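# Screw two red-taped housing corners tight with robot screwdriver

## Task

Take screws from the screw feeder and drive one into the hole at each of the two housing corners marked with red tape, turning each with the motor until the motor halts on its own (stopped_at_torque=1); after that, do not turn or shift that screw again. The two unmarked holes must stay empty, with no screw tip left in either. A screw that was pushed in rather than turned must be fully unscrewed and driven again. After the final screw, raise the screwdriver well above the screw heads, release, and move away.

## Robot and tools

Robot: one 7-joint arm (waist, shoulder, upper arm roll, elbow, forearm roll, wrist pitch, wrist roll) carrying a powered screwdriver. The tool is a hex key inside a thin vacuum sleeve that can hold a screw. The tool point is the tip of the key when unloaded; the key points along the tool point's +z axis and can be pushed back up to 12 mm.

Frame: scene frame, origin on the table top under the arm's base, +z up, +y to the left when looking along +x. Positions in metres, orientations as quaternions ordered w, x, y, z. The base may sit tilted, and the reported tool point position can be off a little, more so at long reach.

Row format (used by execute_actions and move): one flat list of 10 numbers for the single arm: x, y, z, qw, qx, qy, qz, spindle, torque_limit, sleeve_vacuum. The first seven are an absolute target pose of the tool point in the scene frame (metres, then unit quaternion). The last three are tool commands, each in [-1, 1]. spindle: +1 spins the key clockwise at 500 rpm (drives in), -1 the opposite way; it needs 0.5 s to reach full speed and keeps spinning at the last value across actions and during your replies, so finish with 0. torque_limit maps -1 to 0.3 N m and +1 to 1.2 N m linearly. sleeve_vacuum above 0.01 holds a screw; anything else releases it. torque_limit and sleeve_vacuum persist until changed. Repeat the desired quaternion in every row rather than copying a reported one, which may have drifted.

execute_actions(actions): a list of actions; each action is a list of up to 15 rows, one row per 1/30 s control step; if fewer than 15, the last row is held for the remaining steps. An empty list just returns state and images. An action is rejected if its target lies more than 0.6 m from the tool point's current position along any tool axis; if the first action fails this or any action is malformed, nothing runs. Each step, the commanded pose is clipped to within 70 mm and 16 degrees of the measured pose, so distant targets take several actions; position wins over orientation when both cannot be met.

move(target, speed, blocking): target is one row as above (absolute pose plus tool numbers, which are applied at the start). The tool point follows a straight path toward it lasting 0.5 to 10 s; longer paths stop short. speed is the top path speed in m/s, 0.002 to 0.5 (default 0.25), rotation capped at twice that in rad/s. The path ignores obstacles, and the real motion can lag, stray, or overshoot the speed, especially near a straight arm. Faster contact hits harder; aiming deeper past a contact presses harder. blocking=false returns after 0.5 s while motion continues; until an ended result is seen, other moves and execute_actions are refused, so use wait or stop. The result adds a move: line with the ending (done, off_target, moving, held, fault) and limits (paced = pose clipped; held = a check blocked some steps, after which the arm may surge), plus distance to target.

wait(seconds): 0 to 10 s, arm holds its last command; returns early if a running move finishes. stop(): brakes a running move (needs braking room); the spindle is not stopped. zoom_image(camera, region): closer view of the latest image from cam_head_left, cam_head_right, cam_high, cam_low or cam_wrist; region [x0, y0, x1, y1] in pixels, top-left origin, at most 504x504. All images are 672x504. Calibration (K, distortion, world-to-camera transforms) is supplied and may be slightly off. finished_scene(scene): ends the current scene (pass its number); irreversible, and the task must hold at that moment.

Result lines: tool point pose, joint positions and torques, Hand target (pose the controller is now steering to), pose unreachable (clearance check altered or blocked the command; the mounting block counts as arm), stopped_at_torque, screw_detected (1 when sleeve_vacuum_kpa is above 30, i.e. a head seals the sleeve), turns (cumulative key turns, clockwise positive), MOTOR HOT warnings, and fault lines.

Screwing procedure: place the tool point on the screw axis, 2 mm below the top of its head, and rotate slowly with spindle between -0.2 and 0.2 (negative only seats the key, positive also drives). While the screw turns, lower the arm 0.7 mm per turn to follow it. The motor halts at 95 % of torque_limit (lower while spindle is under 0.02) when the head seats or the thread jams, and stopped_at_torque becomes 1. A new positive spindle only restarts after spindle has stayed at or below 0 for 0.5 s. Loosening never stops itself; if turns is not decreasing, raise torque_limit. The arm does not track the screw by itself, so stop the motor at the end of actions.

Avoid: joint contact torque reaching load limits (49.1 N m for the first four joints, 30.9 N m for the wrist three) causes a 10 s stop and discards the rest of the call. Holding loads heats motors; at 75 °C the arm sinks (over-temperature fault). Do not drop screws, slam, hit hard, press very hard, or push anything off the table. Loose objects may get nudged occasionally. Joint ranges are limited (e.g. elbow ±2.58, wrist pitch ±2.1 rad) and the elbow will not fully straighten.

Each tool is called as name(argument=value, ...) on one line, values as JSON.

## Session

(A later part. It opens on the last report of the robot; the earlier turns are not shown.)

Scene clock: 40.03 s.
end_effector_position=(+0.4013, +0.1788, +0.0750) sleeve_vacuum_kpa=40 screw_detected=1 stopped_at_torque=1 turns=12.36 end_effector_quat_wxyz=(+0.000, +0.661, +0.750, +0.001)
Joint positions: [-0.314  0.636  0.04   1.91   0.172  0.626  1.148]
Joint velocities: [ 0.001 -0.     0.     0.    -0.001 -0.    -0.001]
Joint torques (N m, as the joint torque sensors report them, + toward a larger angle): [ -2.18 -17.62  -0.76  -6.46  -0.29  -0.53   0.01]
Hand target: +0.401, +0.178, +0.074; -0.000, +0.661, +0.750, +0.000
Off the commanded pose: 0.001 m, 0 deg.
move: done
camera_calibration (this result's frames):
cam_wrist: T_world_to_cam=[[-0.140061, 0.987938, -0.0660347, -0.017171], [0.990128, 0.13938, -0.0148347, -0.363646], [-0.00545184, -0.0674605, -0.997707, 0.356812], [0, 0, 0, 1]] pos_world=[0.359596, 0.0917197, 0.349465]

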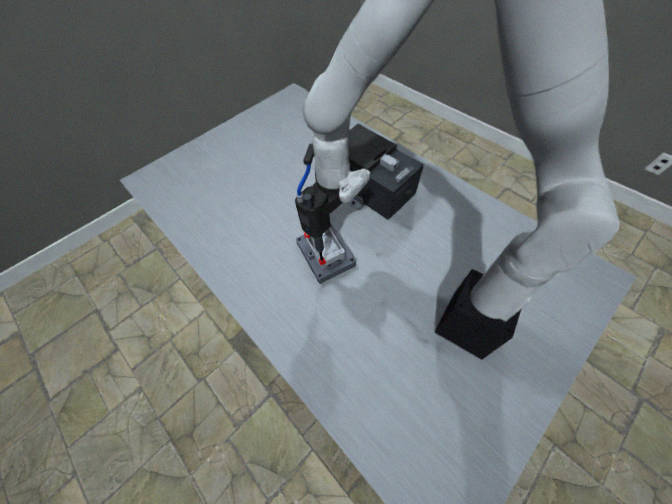

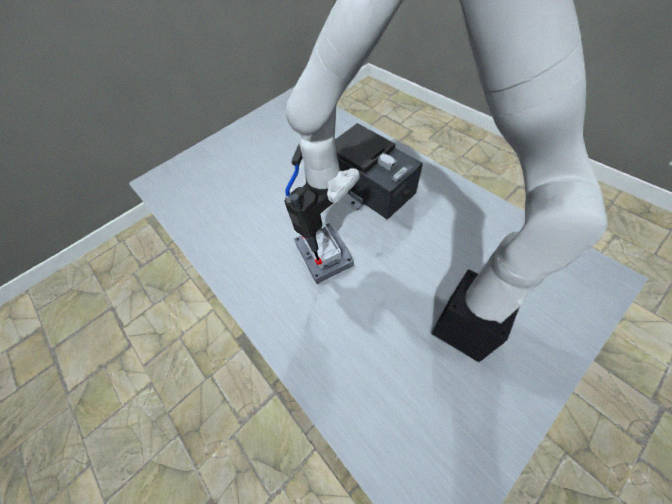

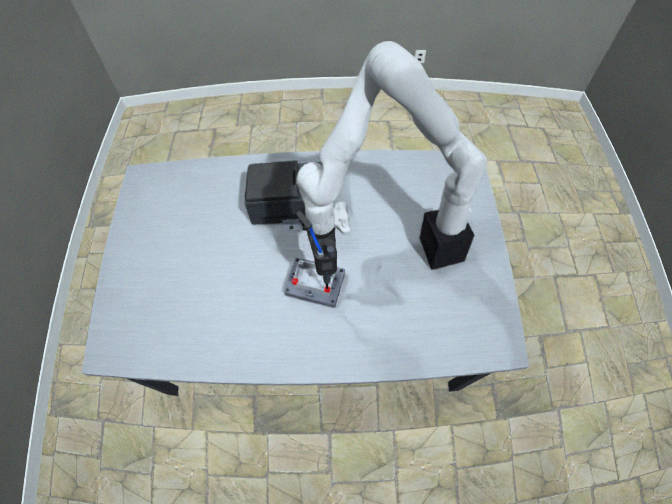

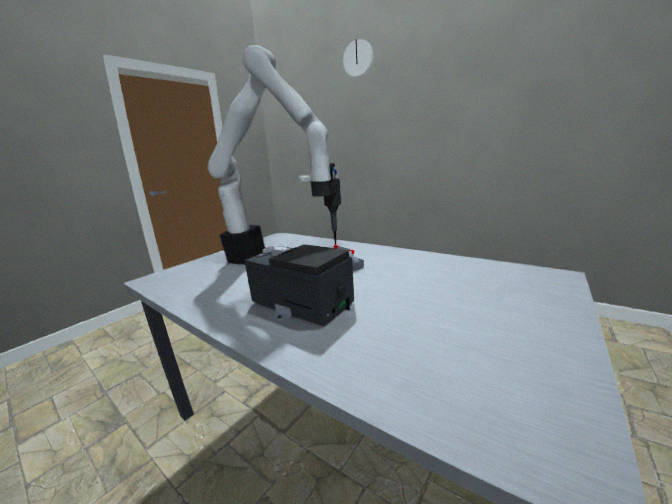

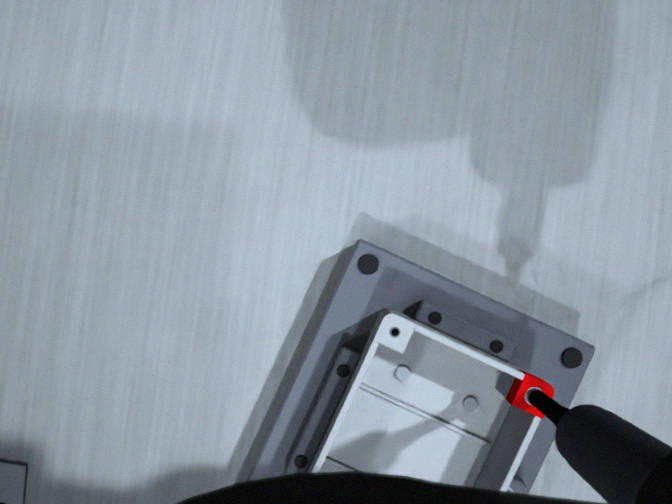

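move(target=[0.401,0.178,0.12,0,0.661,0.75,0,0,0,0], speed=0.1)

move(target=[0.401,0.02,0.22,0,0.661,0.75,0,0,0,0])

move(target=[0.4005,-0.1738,0.176,0,0.661,0.75,0,0,0,0])

zoom_image(camera="cam_wrist", region=[440,330,640,480])

Scene clock: 41.60 s.
end_effector_position=(+0.4009, +0.1778, +0.1198) sleeve_vacuum_kpa=0 screw_detected=0 stopped_at_torque=1 turns=12.36 end_effector_quat_wxyz=(+0.000, +0.661, +0.750, -0.000)
Joint positions: [-0.321  0.549  0.032  1.871  0.158  0.755  1.16 ]
Joint velocities: [-0.001 -0.004  0.    -0.002  0.     0.    -0.001]
Joint torques (N m, as the joint torque sensors report them, + toward a larger angle): [ -2.17 -18.47  -1.07  -7.61  -0.51  -0.35   0.09]
Hand target: +0.401, +0.178, +0.120; +0.000, +0.661, +0.750, -0.000
Off the commanded pose: 0.000 m, 0 deg.
move: done
camera_calibration (this result's frames):
cam_wrist: T_world_to_cam=[[-0.139818, 0.987889, -0.0672777, -0.0132169], [0.990151, 0.138993, -0.0168051, -0.362089], [-0.00725042, -0.0689648, -0.997593, 0.402399], [0, 0, 0, 1]] pos_world=[0.359593, 0.0911362, 0.394456]

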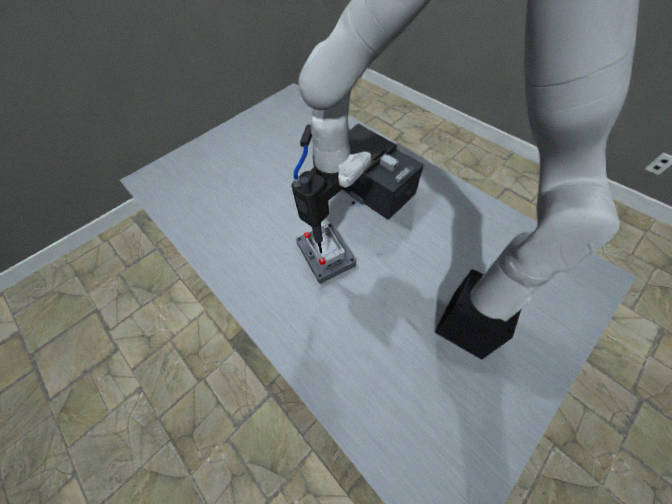

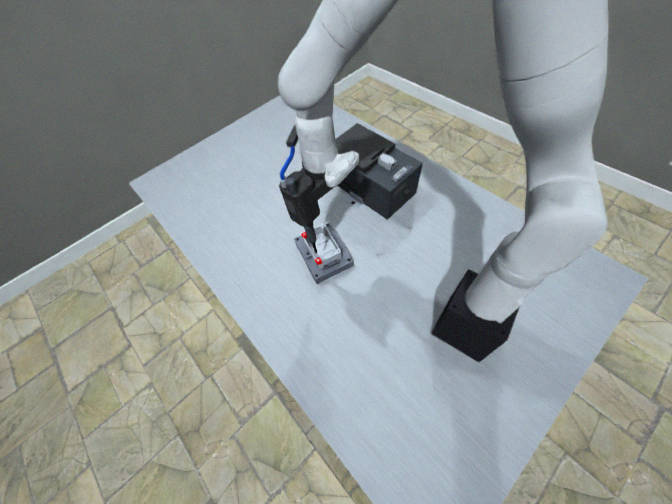

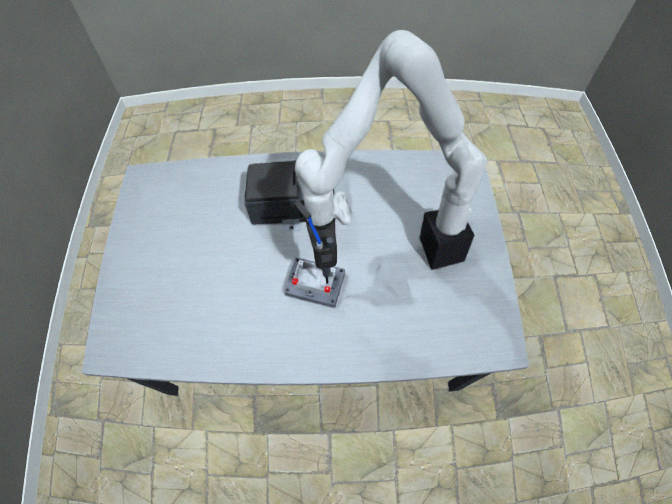

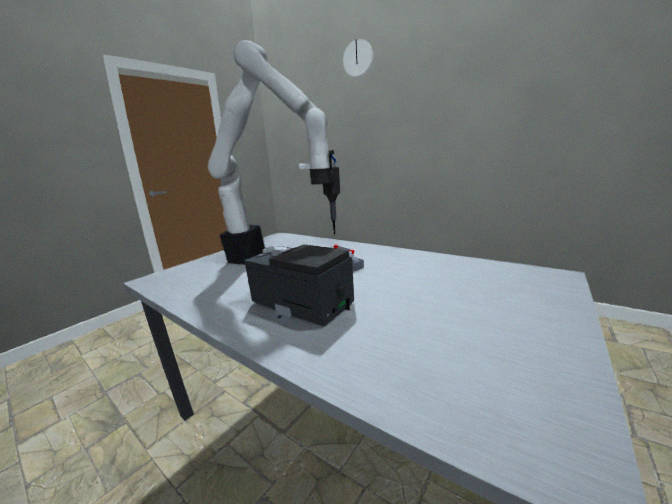

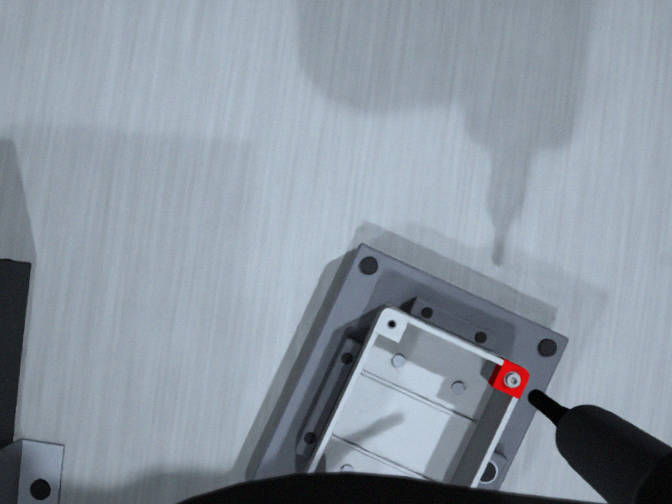

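Scene clock: 42.77 s.
end_effector_position=(+0.4002, +0.0201, +0.2199) sleeve_vacuum_kpa=0 screw_detected=0 stopped_at_torque=1 turns=12.36 end_effector_quat_wxyz=(+0.000, +0.661, +0.750, -0.000)
Joint positions: [-0.024  0.302  0.083  1.805  0.12   1.023  1.563]
Joint velocities: [ 0.006 -0.002  0.006 -0.002 -0.001 -0.     0.002]
Joint torques (N m, as the joint torque sensors report them, + toward a larger angle): [ -2.22 -15.8   -1.65  -9.35  -0.63   0.14   0.03]
Hand target: +0.400, +0.020, +0.220; +0.000, +0.661, +0.750, -0.000
Off the commanded pose: 0.001 m, 0 deg.
move: done
camera_calibration (this result's frames):
cam_wrist: T_world_to_cam=[[-0.140371, 0.987795, -0.0675076, 0.149517], [0.99007, 0.13952, -0.0171862, -0.337676], [-0.00755774, -0.0692497, -0.997571, 0.491451], [0, 0, 0, 1]] pos_world=[0.359025, -0.0665469, 0.494548]

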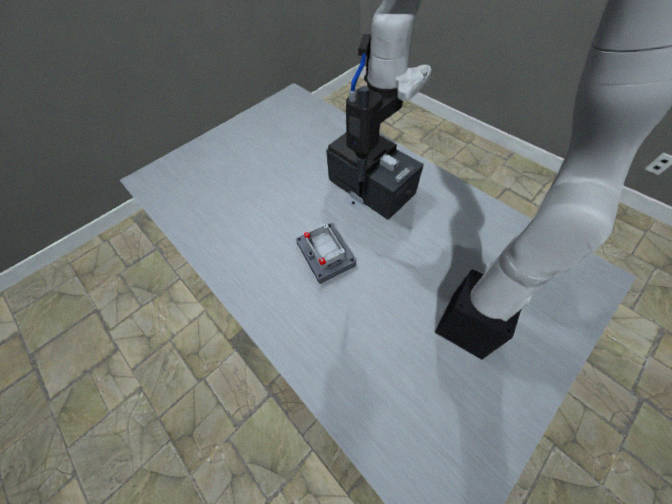

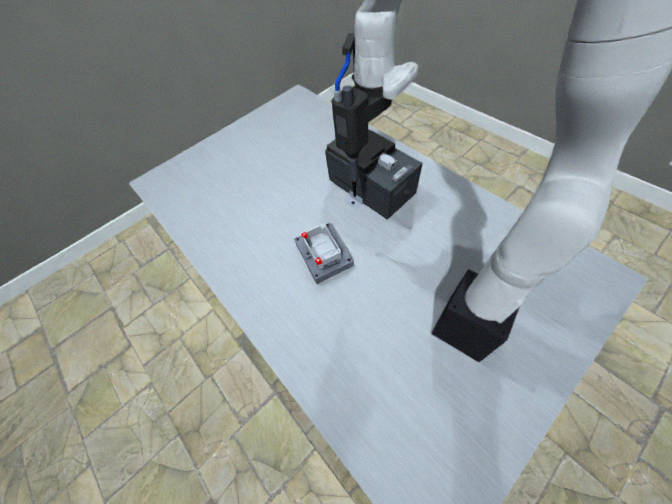

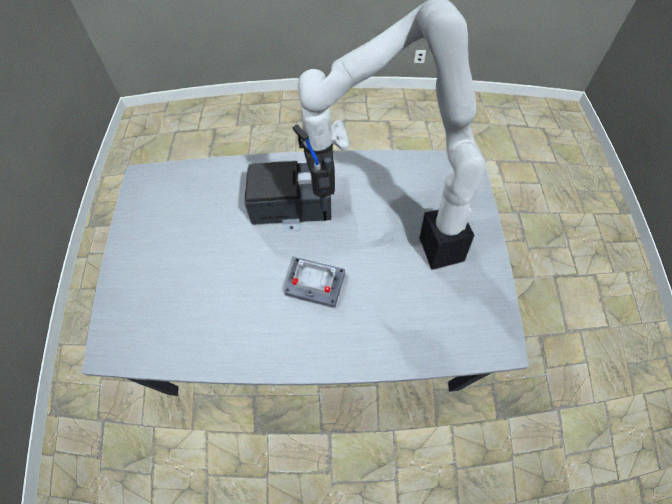

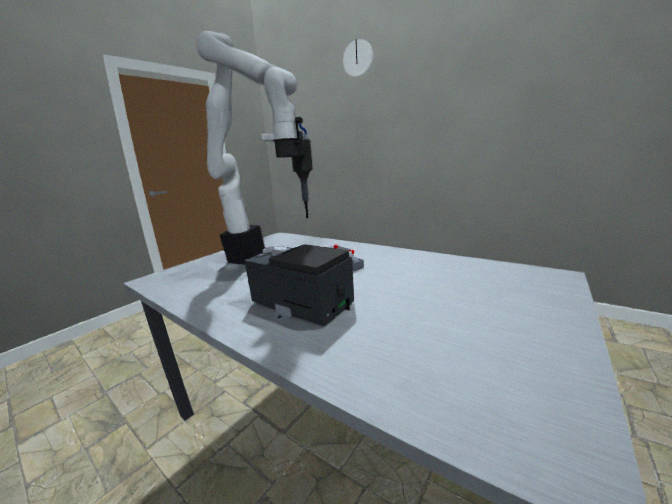

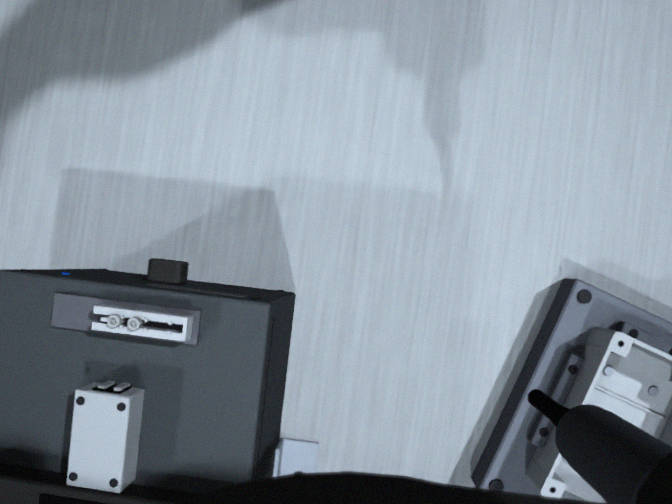

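Scene clock: 43.97 s.
end_effector_position=(+0.4001, -0.1730, +0.1765) sleeve_vacuum_kpa=0 screw_detected=0 stopped_at_torque=1 turns=12.36 end_effector_quat_wxyz=(-0.000, +0.661, +0.751, +0.000)
Joint positions: [0.395 0.417 0.165 1.705 0.045 0.951 2.09 ]
Joint velocities: [ 0.008  0.008  0.01  -0.001 -0.003  0.     0.006]
Joint torques (N m, as the joint torque sensors report them, + toward a larger angle): [ -1.97 -18.47  -0.3   -8.78  -0.53   0.44   0.24]
Hand target: +0.400, -0.174, +0.176; -0.000, +0.661, +0.750, -0.000
Off the commanded pose: 0.001 m, 0 deg.
move: done
camera_calibration (this result's frames):
cam_wrist: T_world_to_cam=[[-0.141417, 0.987699, -0.0667228, 0.337551], [0.989927, 0.140631, -0.0163522, -0.31133], [-0.00676771, -0.0683632, -0.997638, 0.43468], [0, 0, 0, 1]] pos_world=[0.358871, -0.2599, 0.451084]

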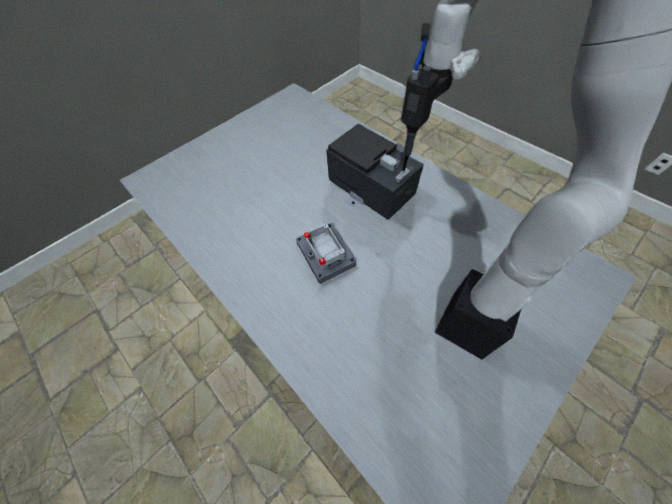

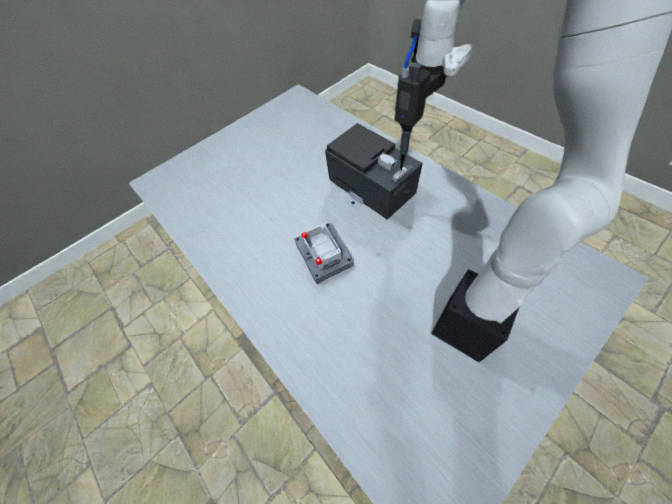

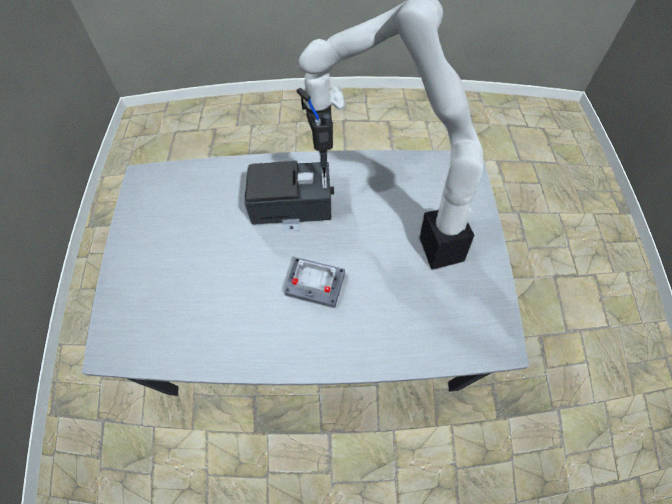

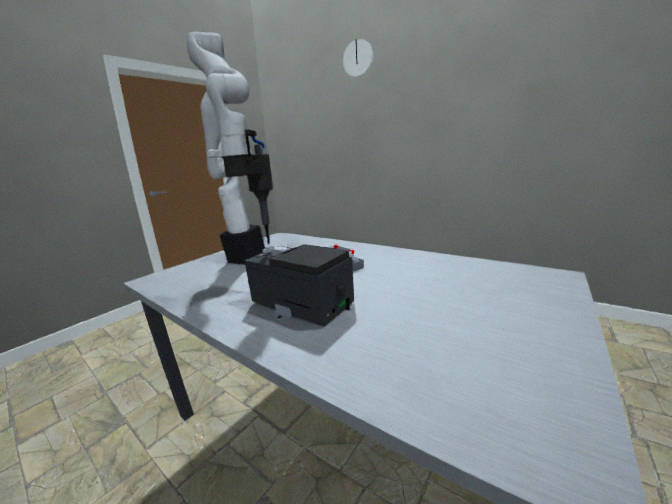

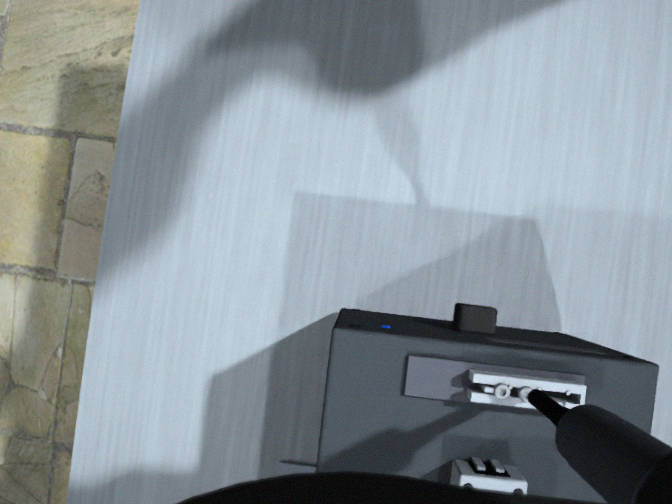

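Region (440, 330, 640, 480) of cam_wrist's 672x504 image, scaled by 2.520; it fills the top 378 rows of this view, and the rest is white.

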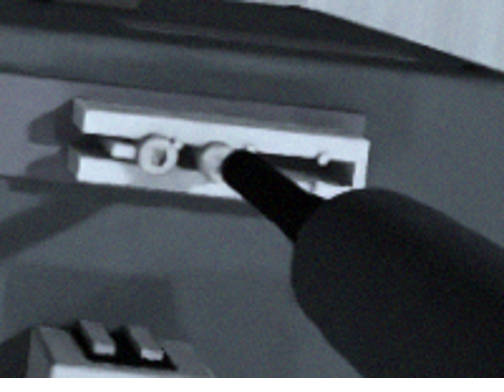

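execute_actions(actions=[[[0.4005,-0.1744,0.172,0,0.661,0.75,0,0,0,1]],[[0.4005,-0.1744,0.170,0,0.661,0.75,0,-0.15,0,1]],[[0.4005,-0.1744,0.168,0,0.661,0.75,0,-0.15,0,1]],[[0.4005,-0.1744,0.1665,0,0.661,0.75,0,-0.15,0,1]],[[0.4005,-0.1744,0.1665,0,0.661,0.75,0,0,0,1]],[[0.4005,-0.1744,0.18,0,0.661,0.75,0,0,0,1]],[[0.4005,-0.1744,0.22,0,0.661,0.75,0,0,0,1]]])

Scene clock: 47.90 s.
end_effector_position=(+0.4004, -0.1745, +0.2199) sleeve_vacuum_kpa=39 screw_detected=1 stopped_at_torque=1 turns=10.52 end_effector_quat_wxyz=(-0.000, +0.661, +0.750, -0.000)
Joint positions: [0.383 0.363 0.168 1.633 0.05  1.077 2.086]
Joint velocities: [-0.    -0.001 -0.001 -0.001  0.001  0.     0.001]
Joint torques (N m, as the joint torque sensors report them, + toward a larger angle): [ -1.83 -17.91  -0.45  -9.27  -0.57   0.45   0.16]
Hand target: +0.400, -0.174, +0.220; +0.000, +0.661, +0.750, -0.000
Off the commanded pose: 0.000 m, 0 deg.
camera_calibration (this result's frames):
cam_wrist: T_world_to_cam=[[-0.139654, 0.987932, -0.0669917, 0.341347], [0.990174, 0.138838, -0.0167025, -0.311012], [-0.00719989, -0.068666, -0.997614, 0.478021], [0, 0, 0, 1]] pos_world=[0.359068, -0.261224, 0.494553]

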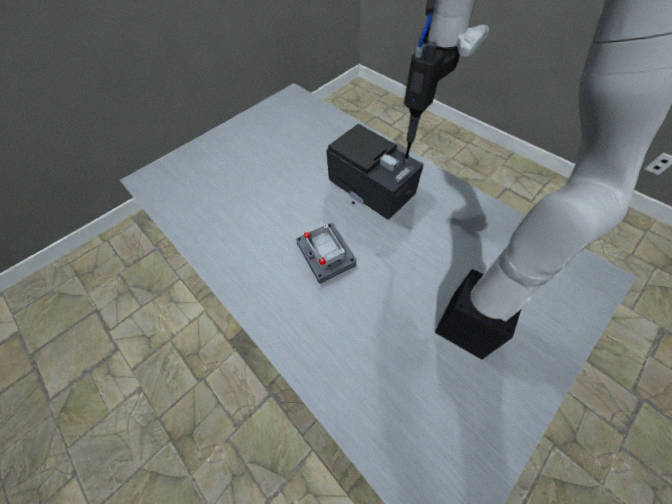

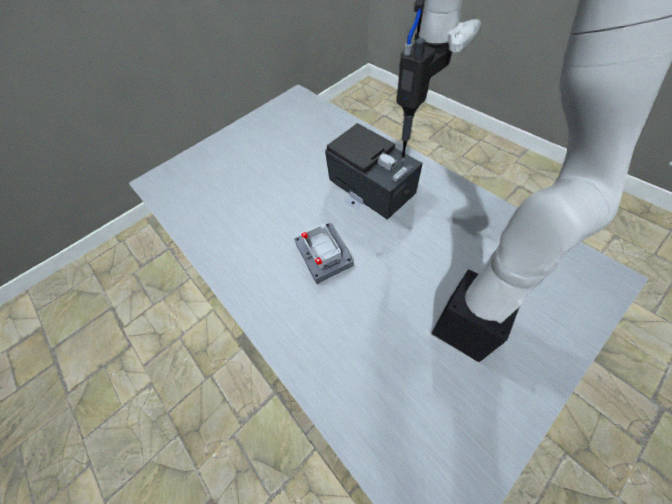

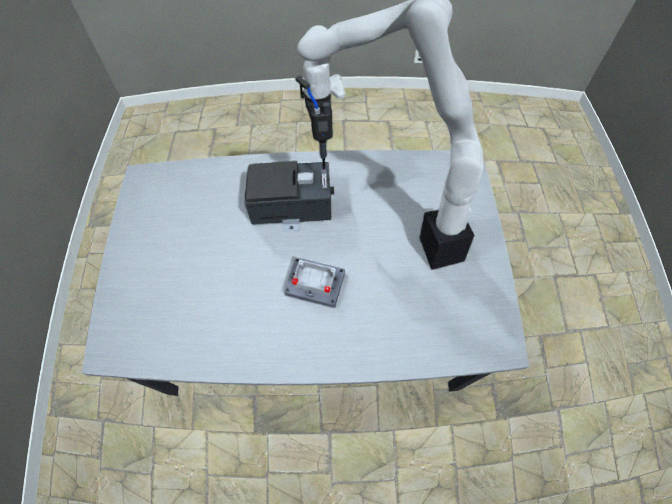

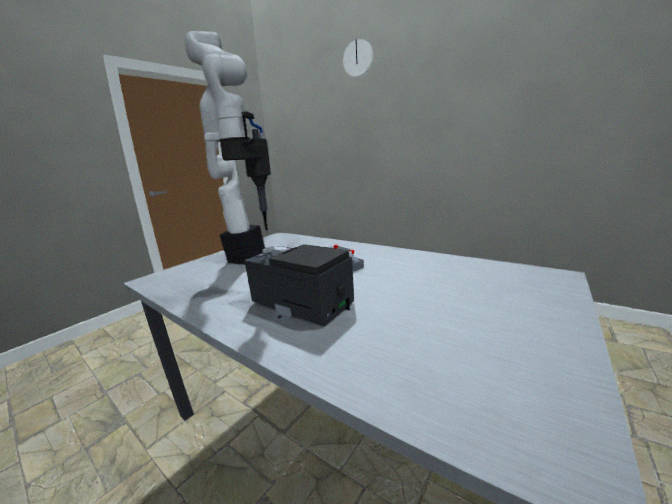

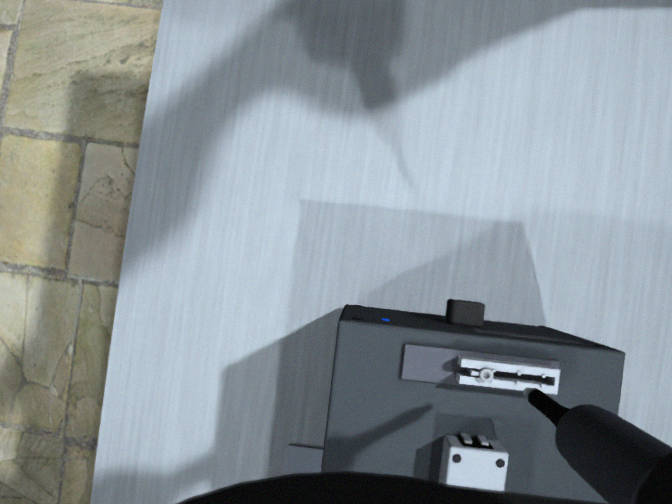

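B ≈ A + (0.099, −0.030).

move(target=[0.42,0.05,0.22,0,0.661,0.75,0,0,0,1])

move(target=[0.5,0.148,0.1,0,0.661,0.75,0,0,0,1], speed=0.15)

zoom_image(camera="cam_wrist", region=[480,350,580,425])

zoom_image(camera="cam_high", region=[275,260,320,300])

Scene clock: 49.73 s.
end_effector_position=(+0.4211, +0.0492, +0.2199) sleeve_vacuum_kpa=39 screw_detected=1 stopped_at_torque=1 turns=10.52 end_effector_quat_wxyz=(+0.000, +0.662, +0.750, +0.000)
Joint positions: [-0.072  0.351  0.064  1.742  0.122  1.043  1.496]
Joint velocities: [-0.006  0.003 -0.009  0.     0.002  0.001 -0.003]
Joint torques (N m, as the joint torque sensors report them, + toward a larger angle): [ -1.9  -16.34  -1.21  -9.5   -0.88   0.09  -0.19]
Hand target: +0.421, +0.050, +0.220; +0.000, +0.661, +0.750, +0.000
Off the commanded pose: 0.001 m, 0 deg.
move: done
camera_calibration (this result's frames):
cam_wrist: T_world_to_cam=[[-0.138802, 0.988037, -0.067214, 0.122939], [0.990302, 0.138064, -0.0155189, -0.362832], [-0.00605342, -0.0687161, -0.997618, 0.493064], [0, 0, 0, 1]] pos_world=[0.379362, -0.0374931, 0.494522]

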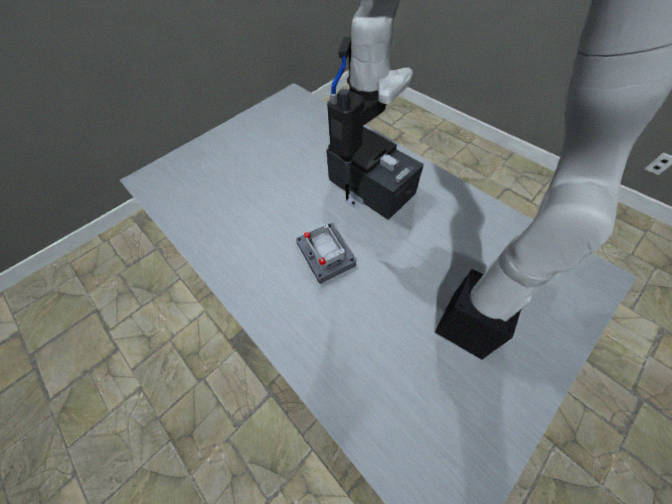

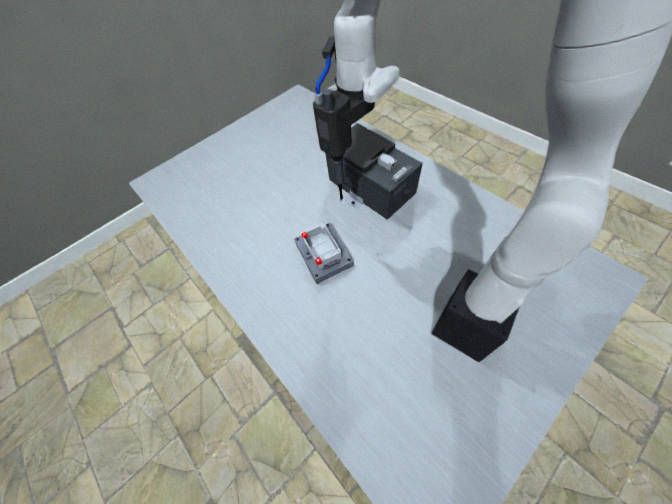

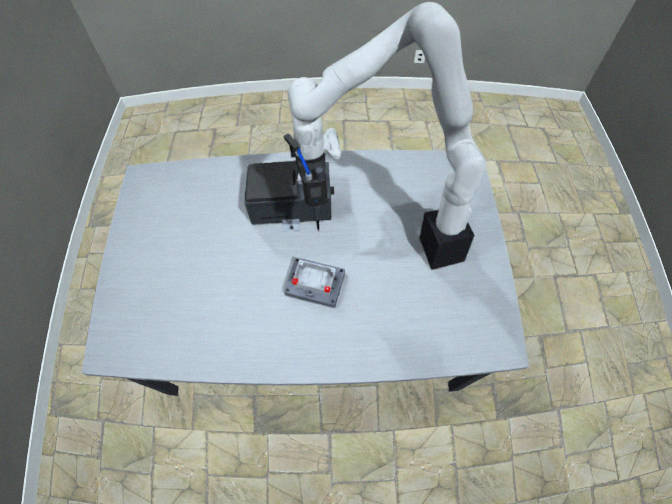

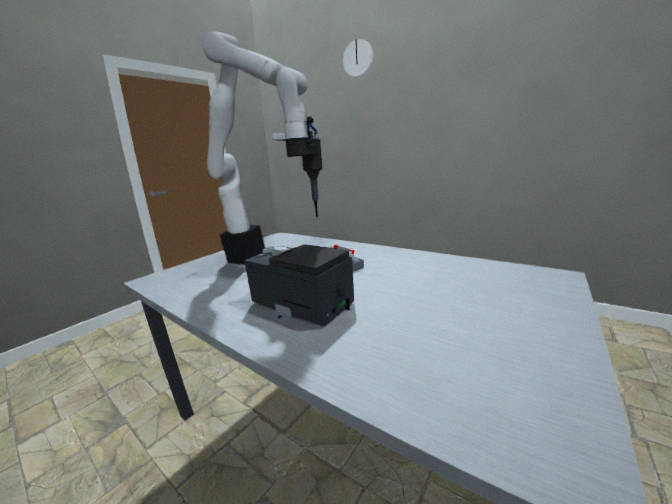

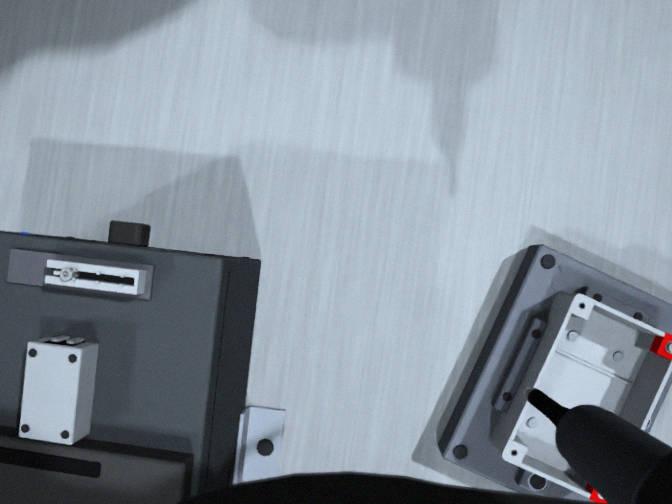

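Scene clock: 51.27 s.
end_effector_position=(+0.5007, +0.1479, +0.1005) sleeve_vacuum_kpa=39 screw_detected=1 stopped_at_torque=1 turns=10.52 end_effector_quat_wxyz=(+0.000, +0.661, +0.750, +0.000)
Joint positions: [-0.189  0.718  0.048  1.572  0.125  0.864  1.335]
Joint velocities: [-0.002  0.007 -0.001 -0.     0.001  0.     0.002]
Joint torques (N m, as the joint torque sensors report them, + toward a larger angle): [ -2.96 -22.8   -1.1   -8.31  -0.6   -0.12   0.15]
Hand target: +0.500, +0.148, +0.100; -0.000, +0.661, +0.750, +0.000
Off the commanded pose: 0.001 m, 0 deg.
move: done
camera_calibration (this result's frames):
cam_wrist: T_world_to_cam=[[-0.139838, 0.987949, -0.0663484, 0.028899], [0.990154, 0.139093, -0.0157312, -0.457211], [-0.00631302, -0.0678949, -0.997673, 0.381173], [0, 0, 0, 1]] pos_world=[0.459157, 0.060924, 0.375011]

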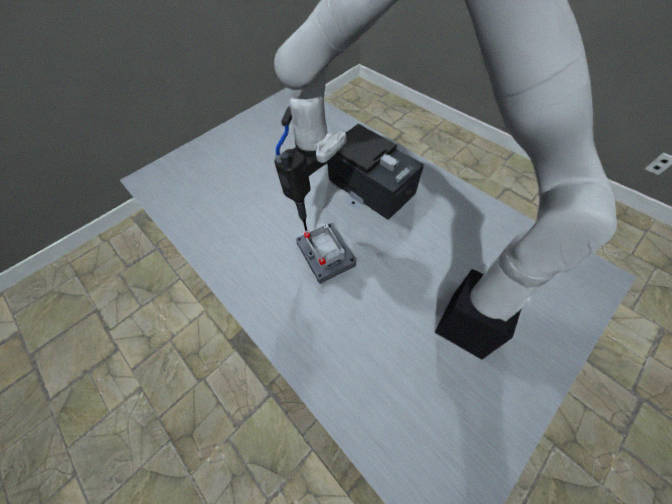

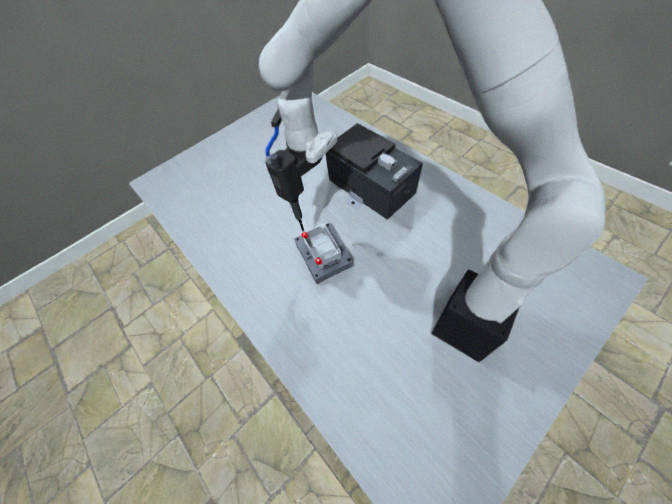

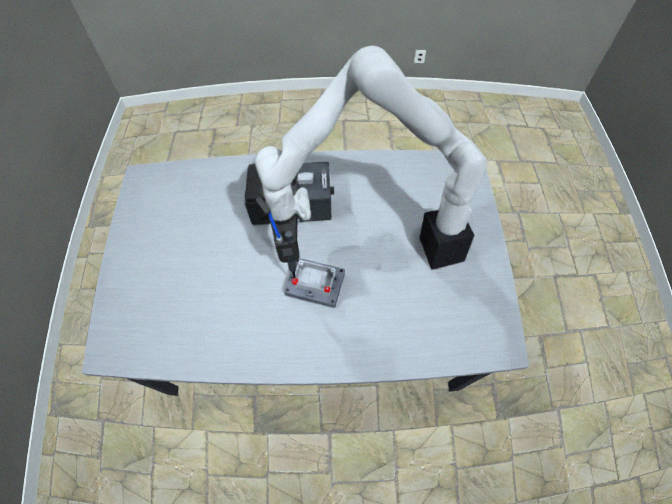

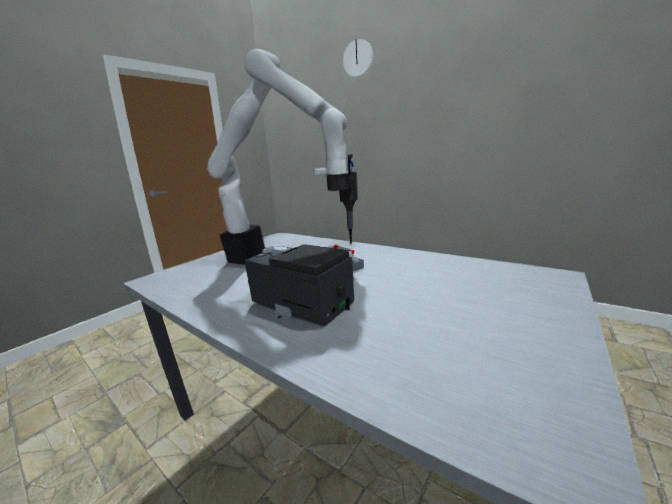

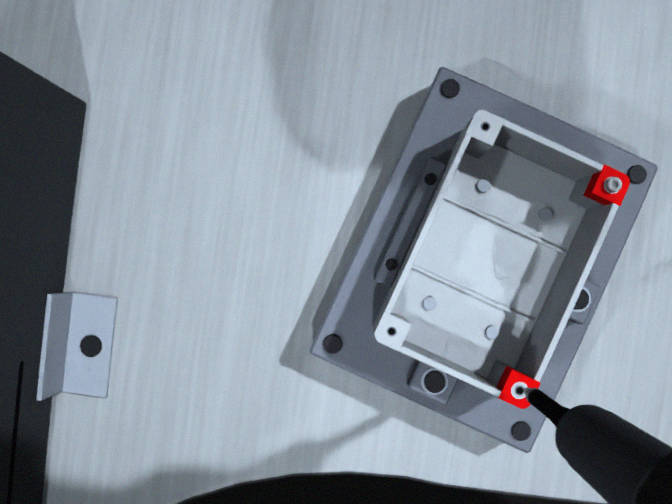

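Region (480, 350, 580, 425) of cam_wrist's 672x504 image, scaled by 5.040; it fills the top 378 rows of this view, and the rest is white.

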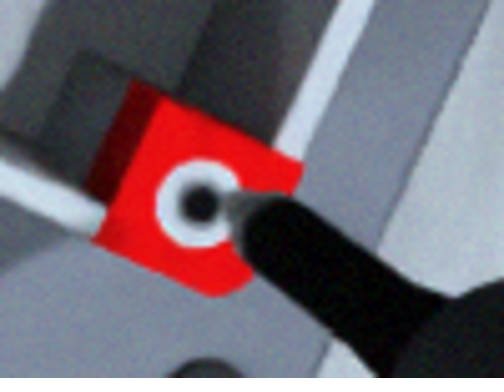

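Region (275, 260, 320, 300) of cam_high's 672x504 image, scaled by 11.200, with more detail than that image has.

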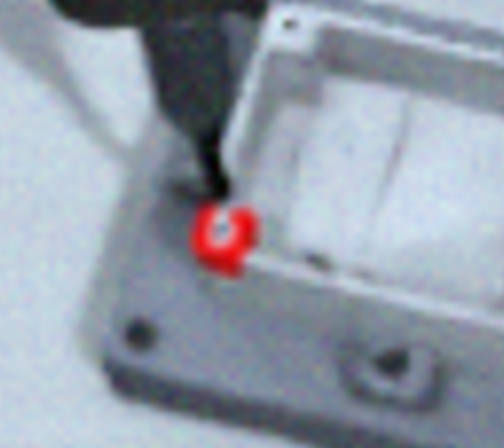

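move(target=[0.5029,0.1474,0.089,0,0.661,0.75,0,0,0,1], speed=0.015)

zoom_image(camera="cam_wrist", region=[480,350,580,425])

Scene clock: 52.73 s.
end_effector_position=(+0.5029, +0.1474, +0.0891) sleeve_vacuum_kpa=39 screw_detected=1 stopped_at_torque=1 turns=10.52 end_effector_quat_wxyz=(+0.000, +0.661, +0.750, +0.000)
Joint positions: [-0.184  0.74   0.048  1.572  0.126  0.842  1.336]
Joint velocities: [-0.001  0.001  0.     0.    -0.    -0.    -0.001]
Joint torques (N m, as the joint torque sensors report them, + toward a larger angle): [ -2.95 -23.24  -1.    -8.3   -0.57  -0.18   0.07]
Hand target: +0.503, +0.147, +0.089; -0.000, +0.661, +0.750, +0.000
Off the commanded pose: 0.000 m, 0 deg.
move: done
camera_calibration (this result's frames):
cam_wrist: T_world_to_cam=[[-0.139963, 0.987896, -0.0668685, 0.0290447], [0.990133, 0.139168, -0.0164306, -0.459473], [-0.00692585, -0.0685084, -0.997627, 0.370135], [0, 0, 0, 1]] pos_world=[0.461568, 0.0606079, 0.36365]

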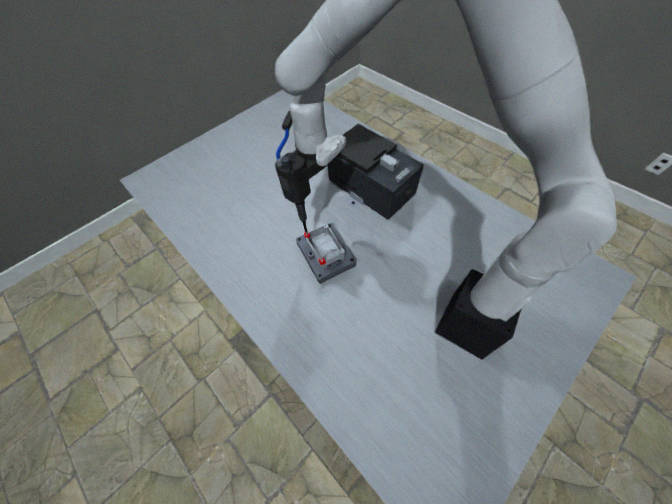

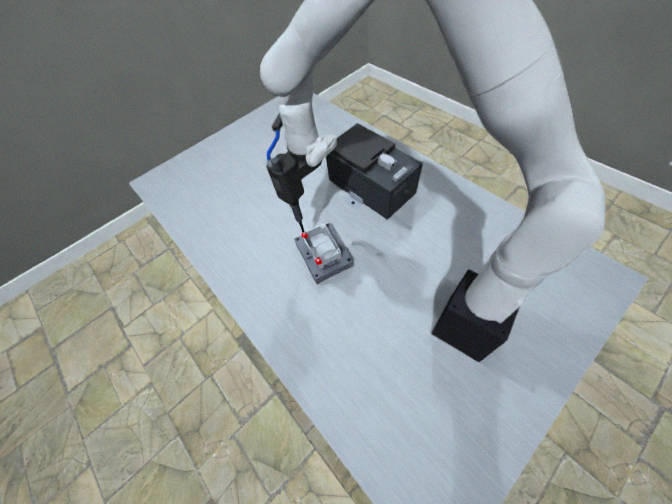

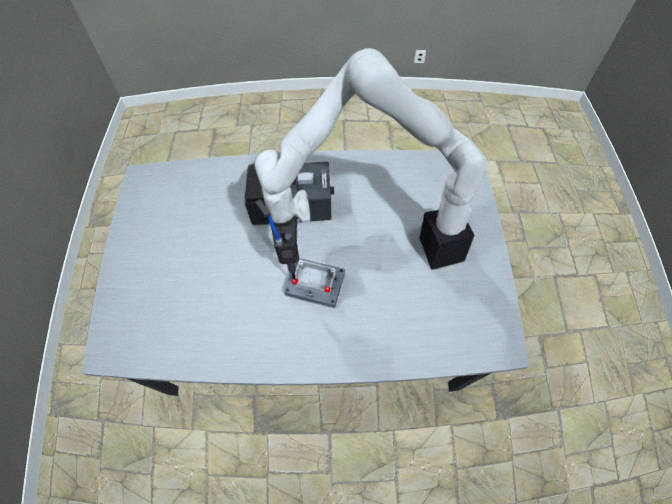

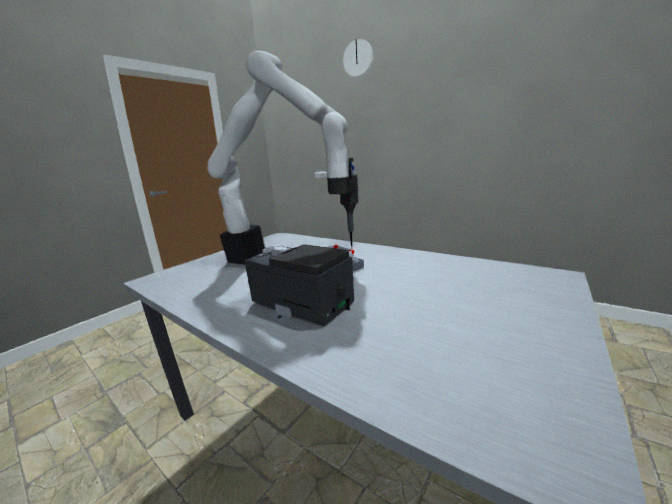

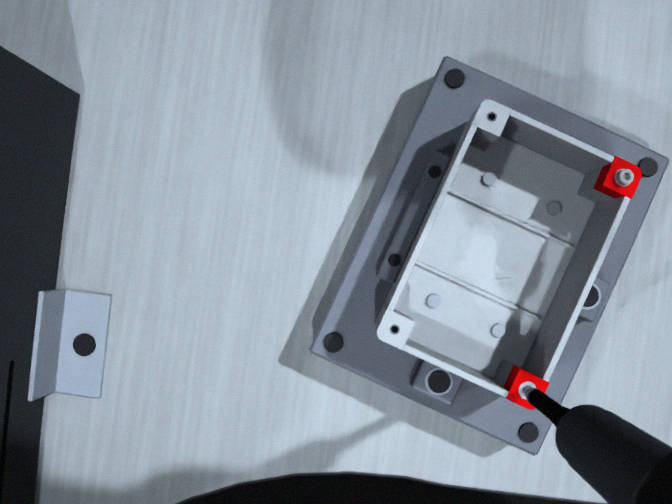

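Region (480, 350, 580, 425) of cam_wrist's 672x504 image, scaled by 5.040; it fills the top 378 rows of this view, and the rest is white.

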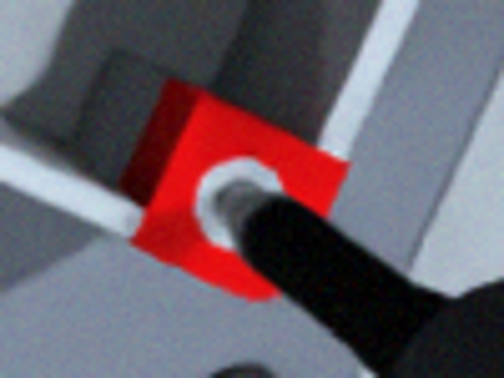

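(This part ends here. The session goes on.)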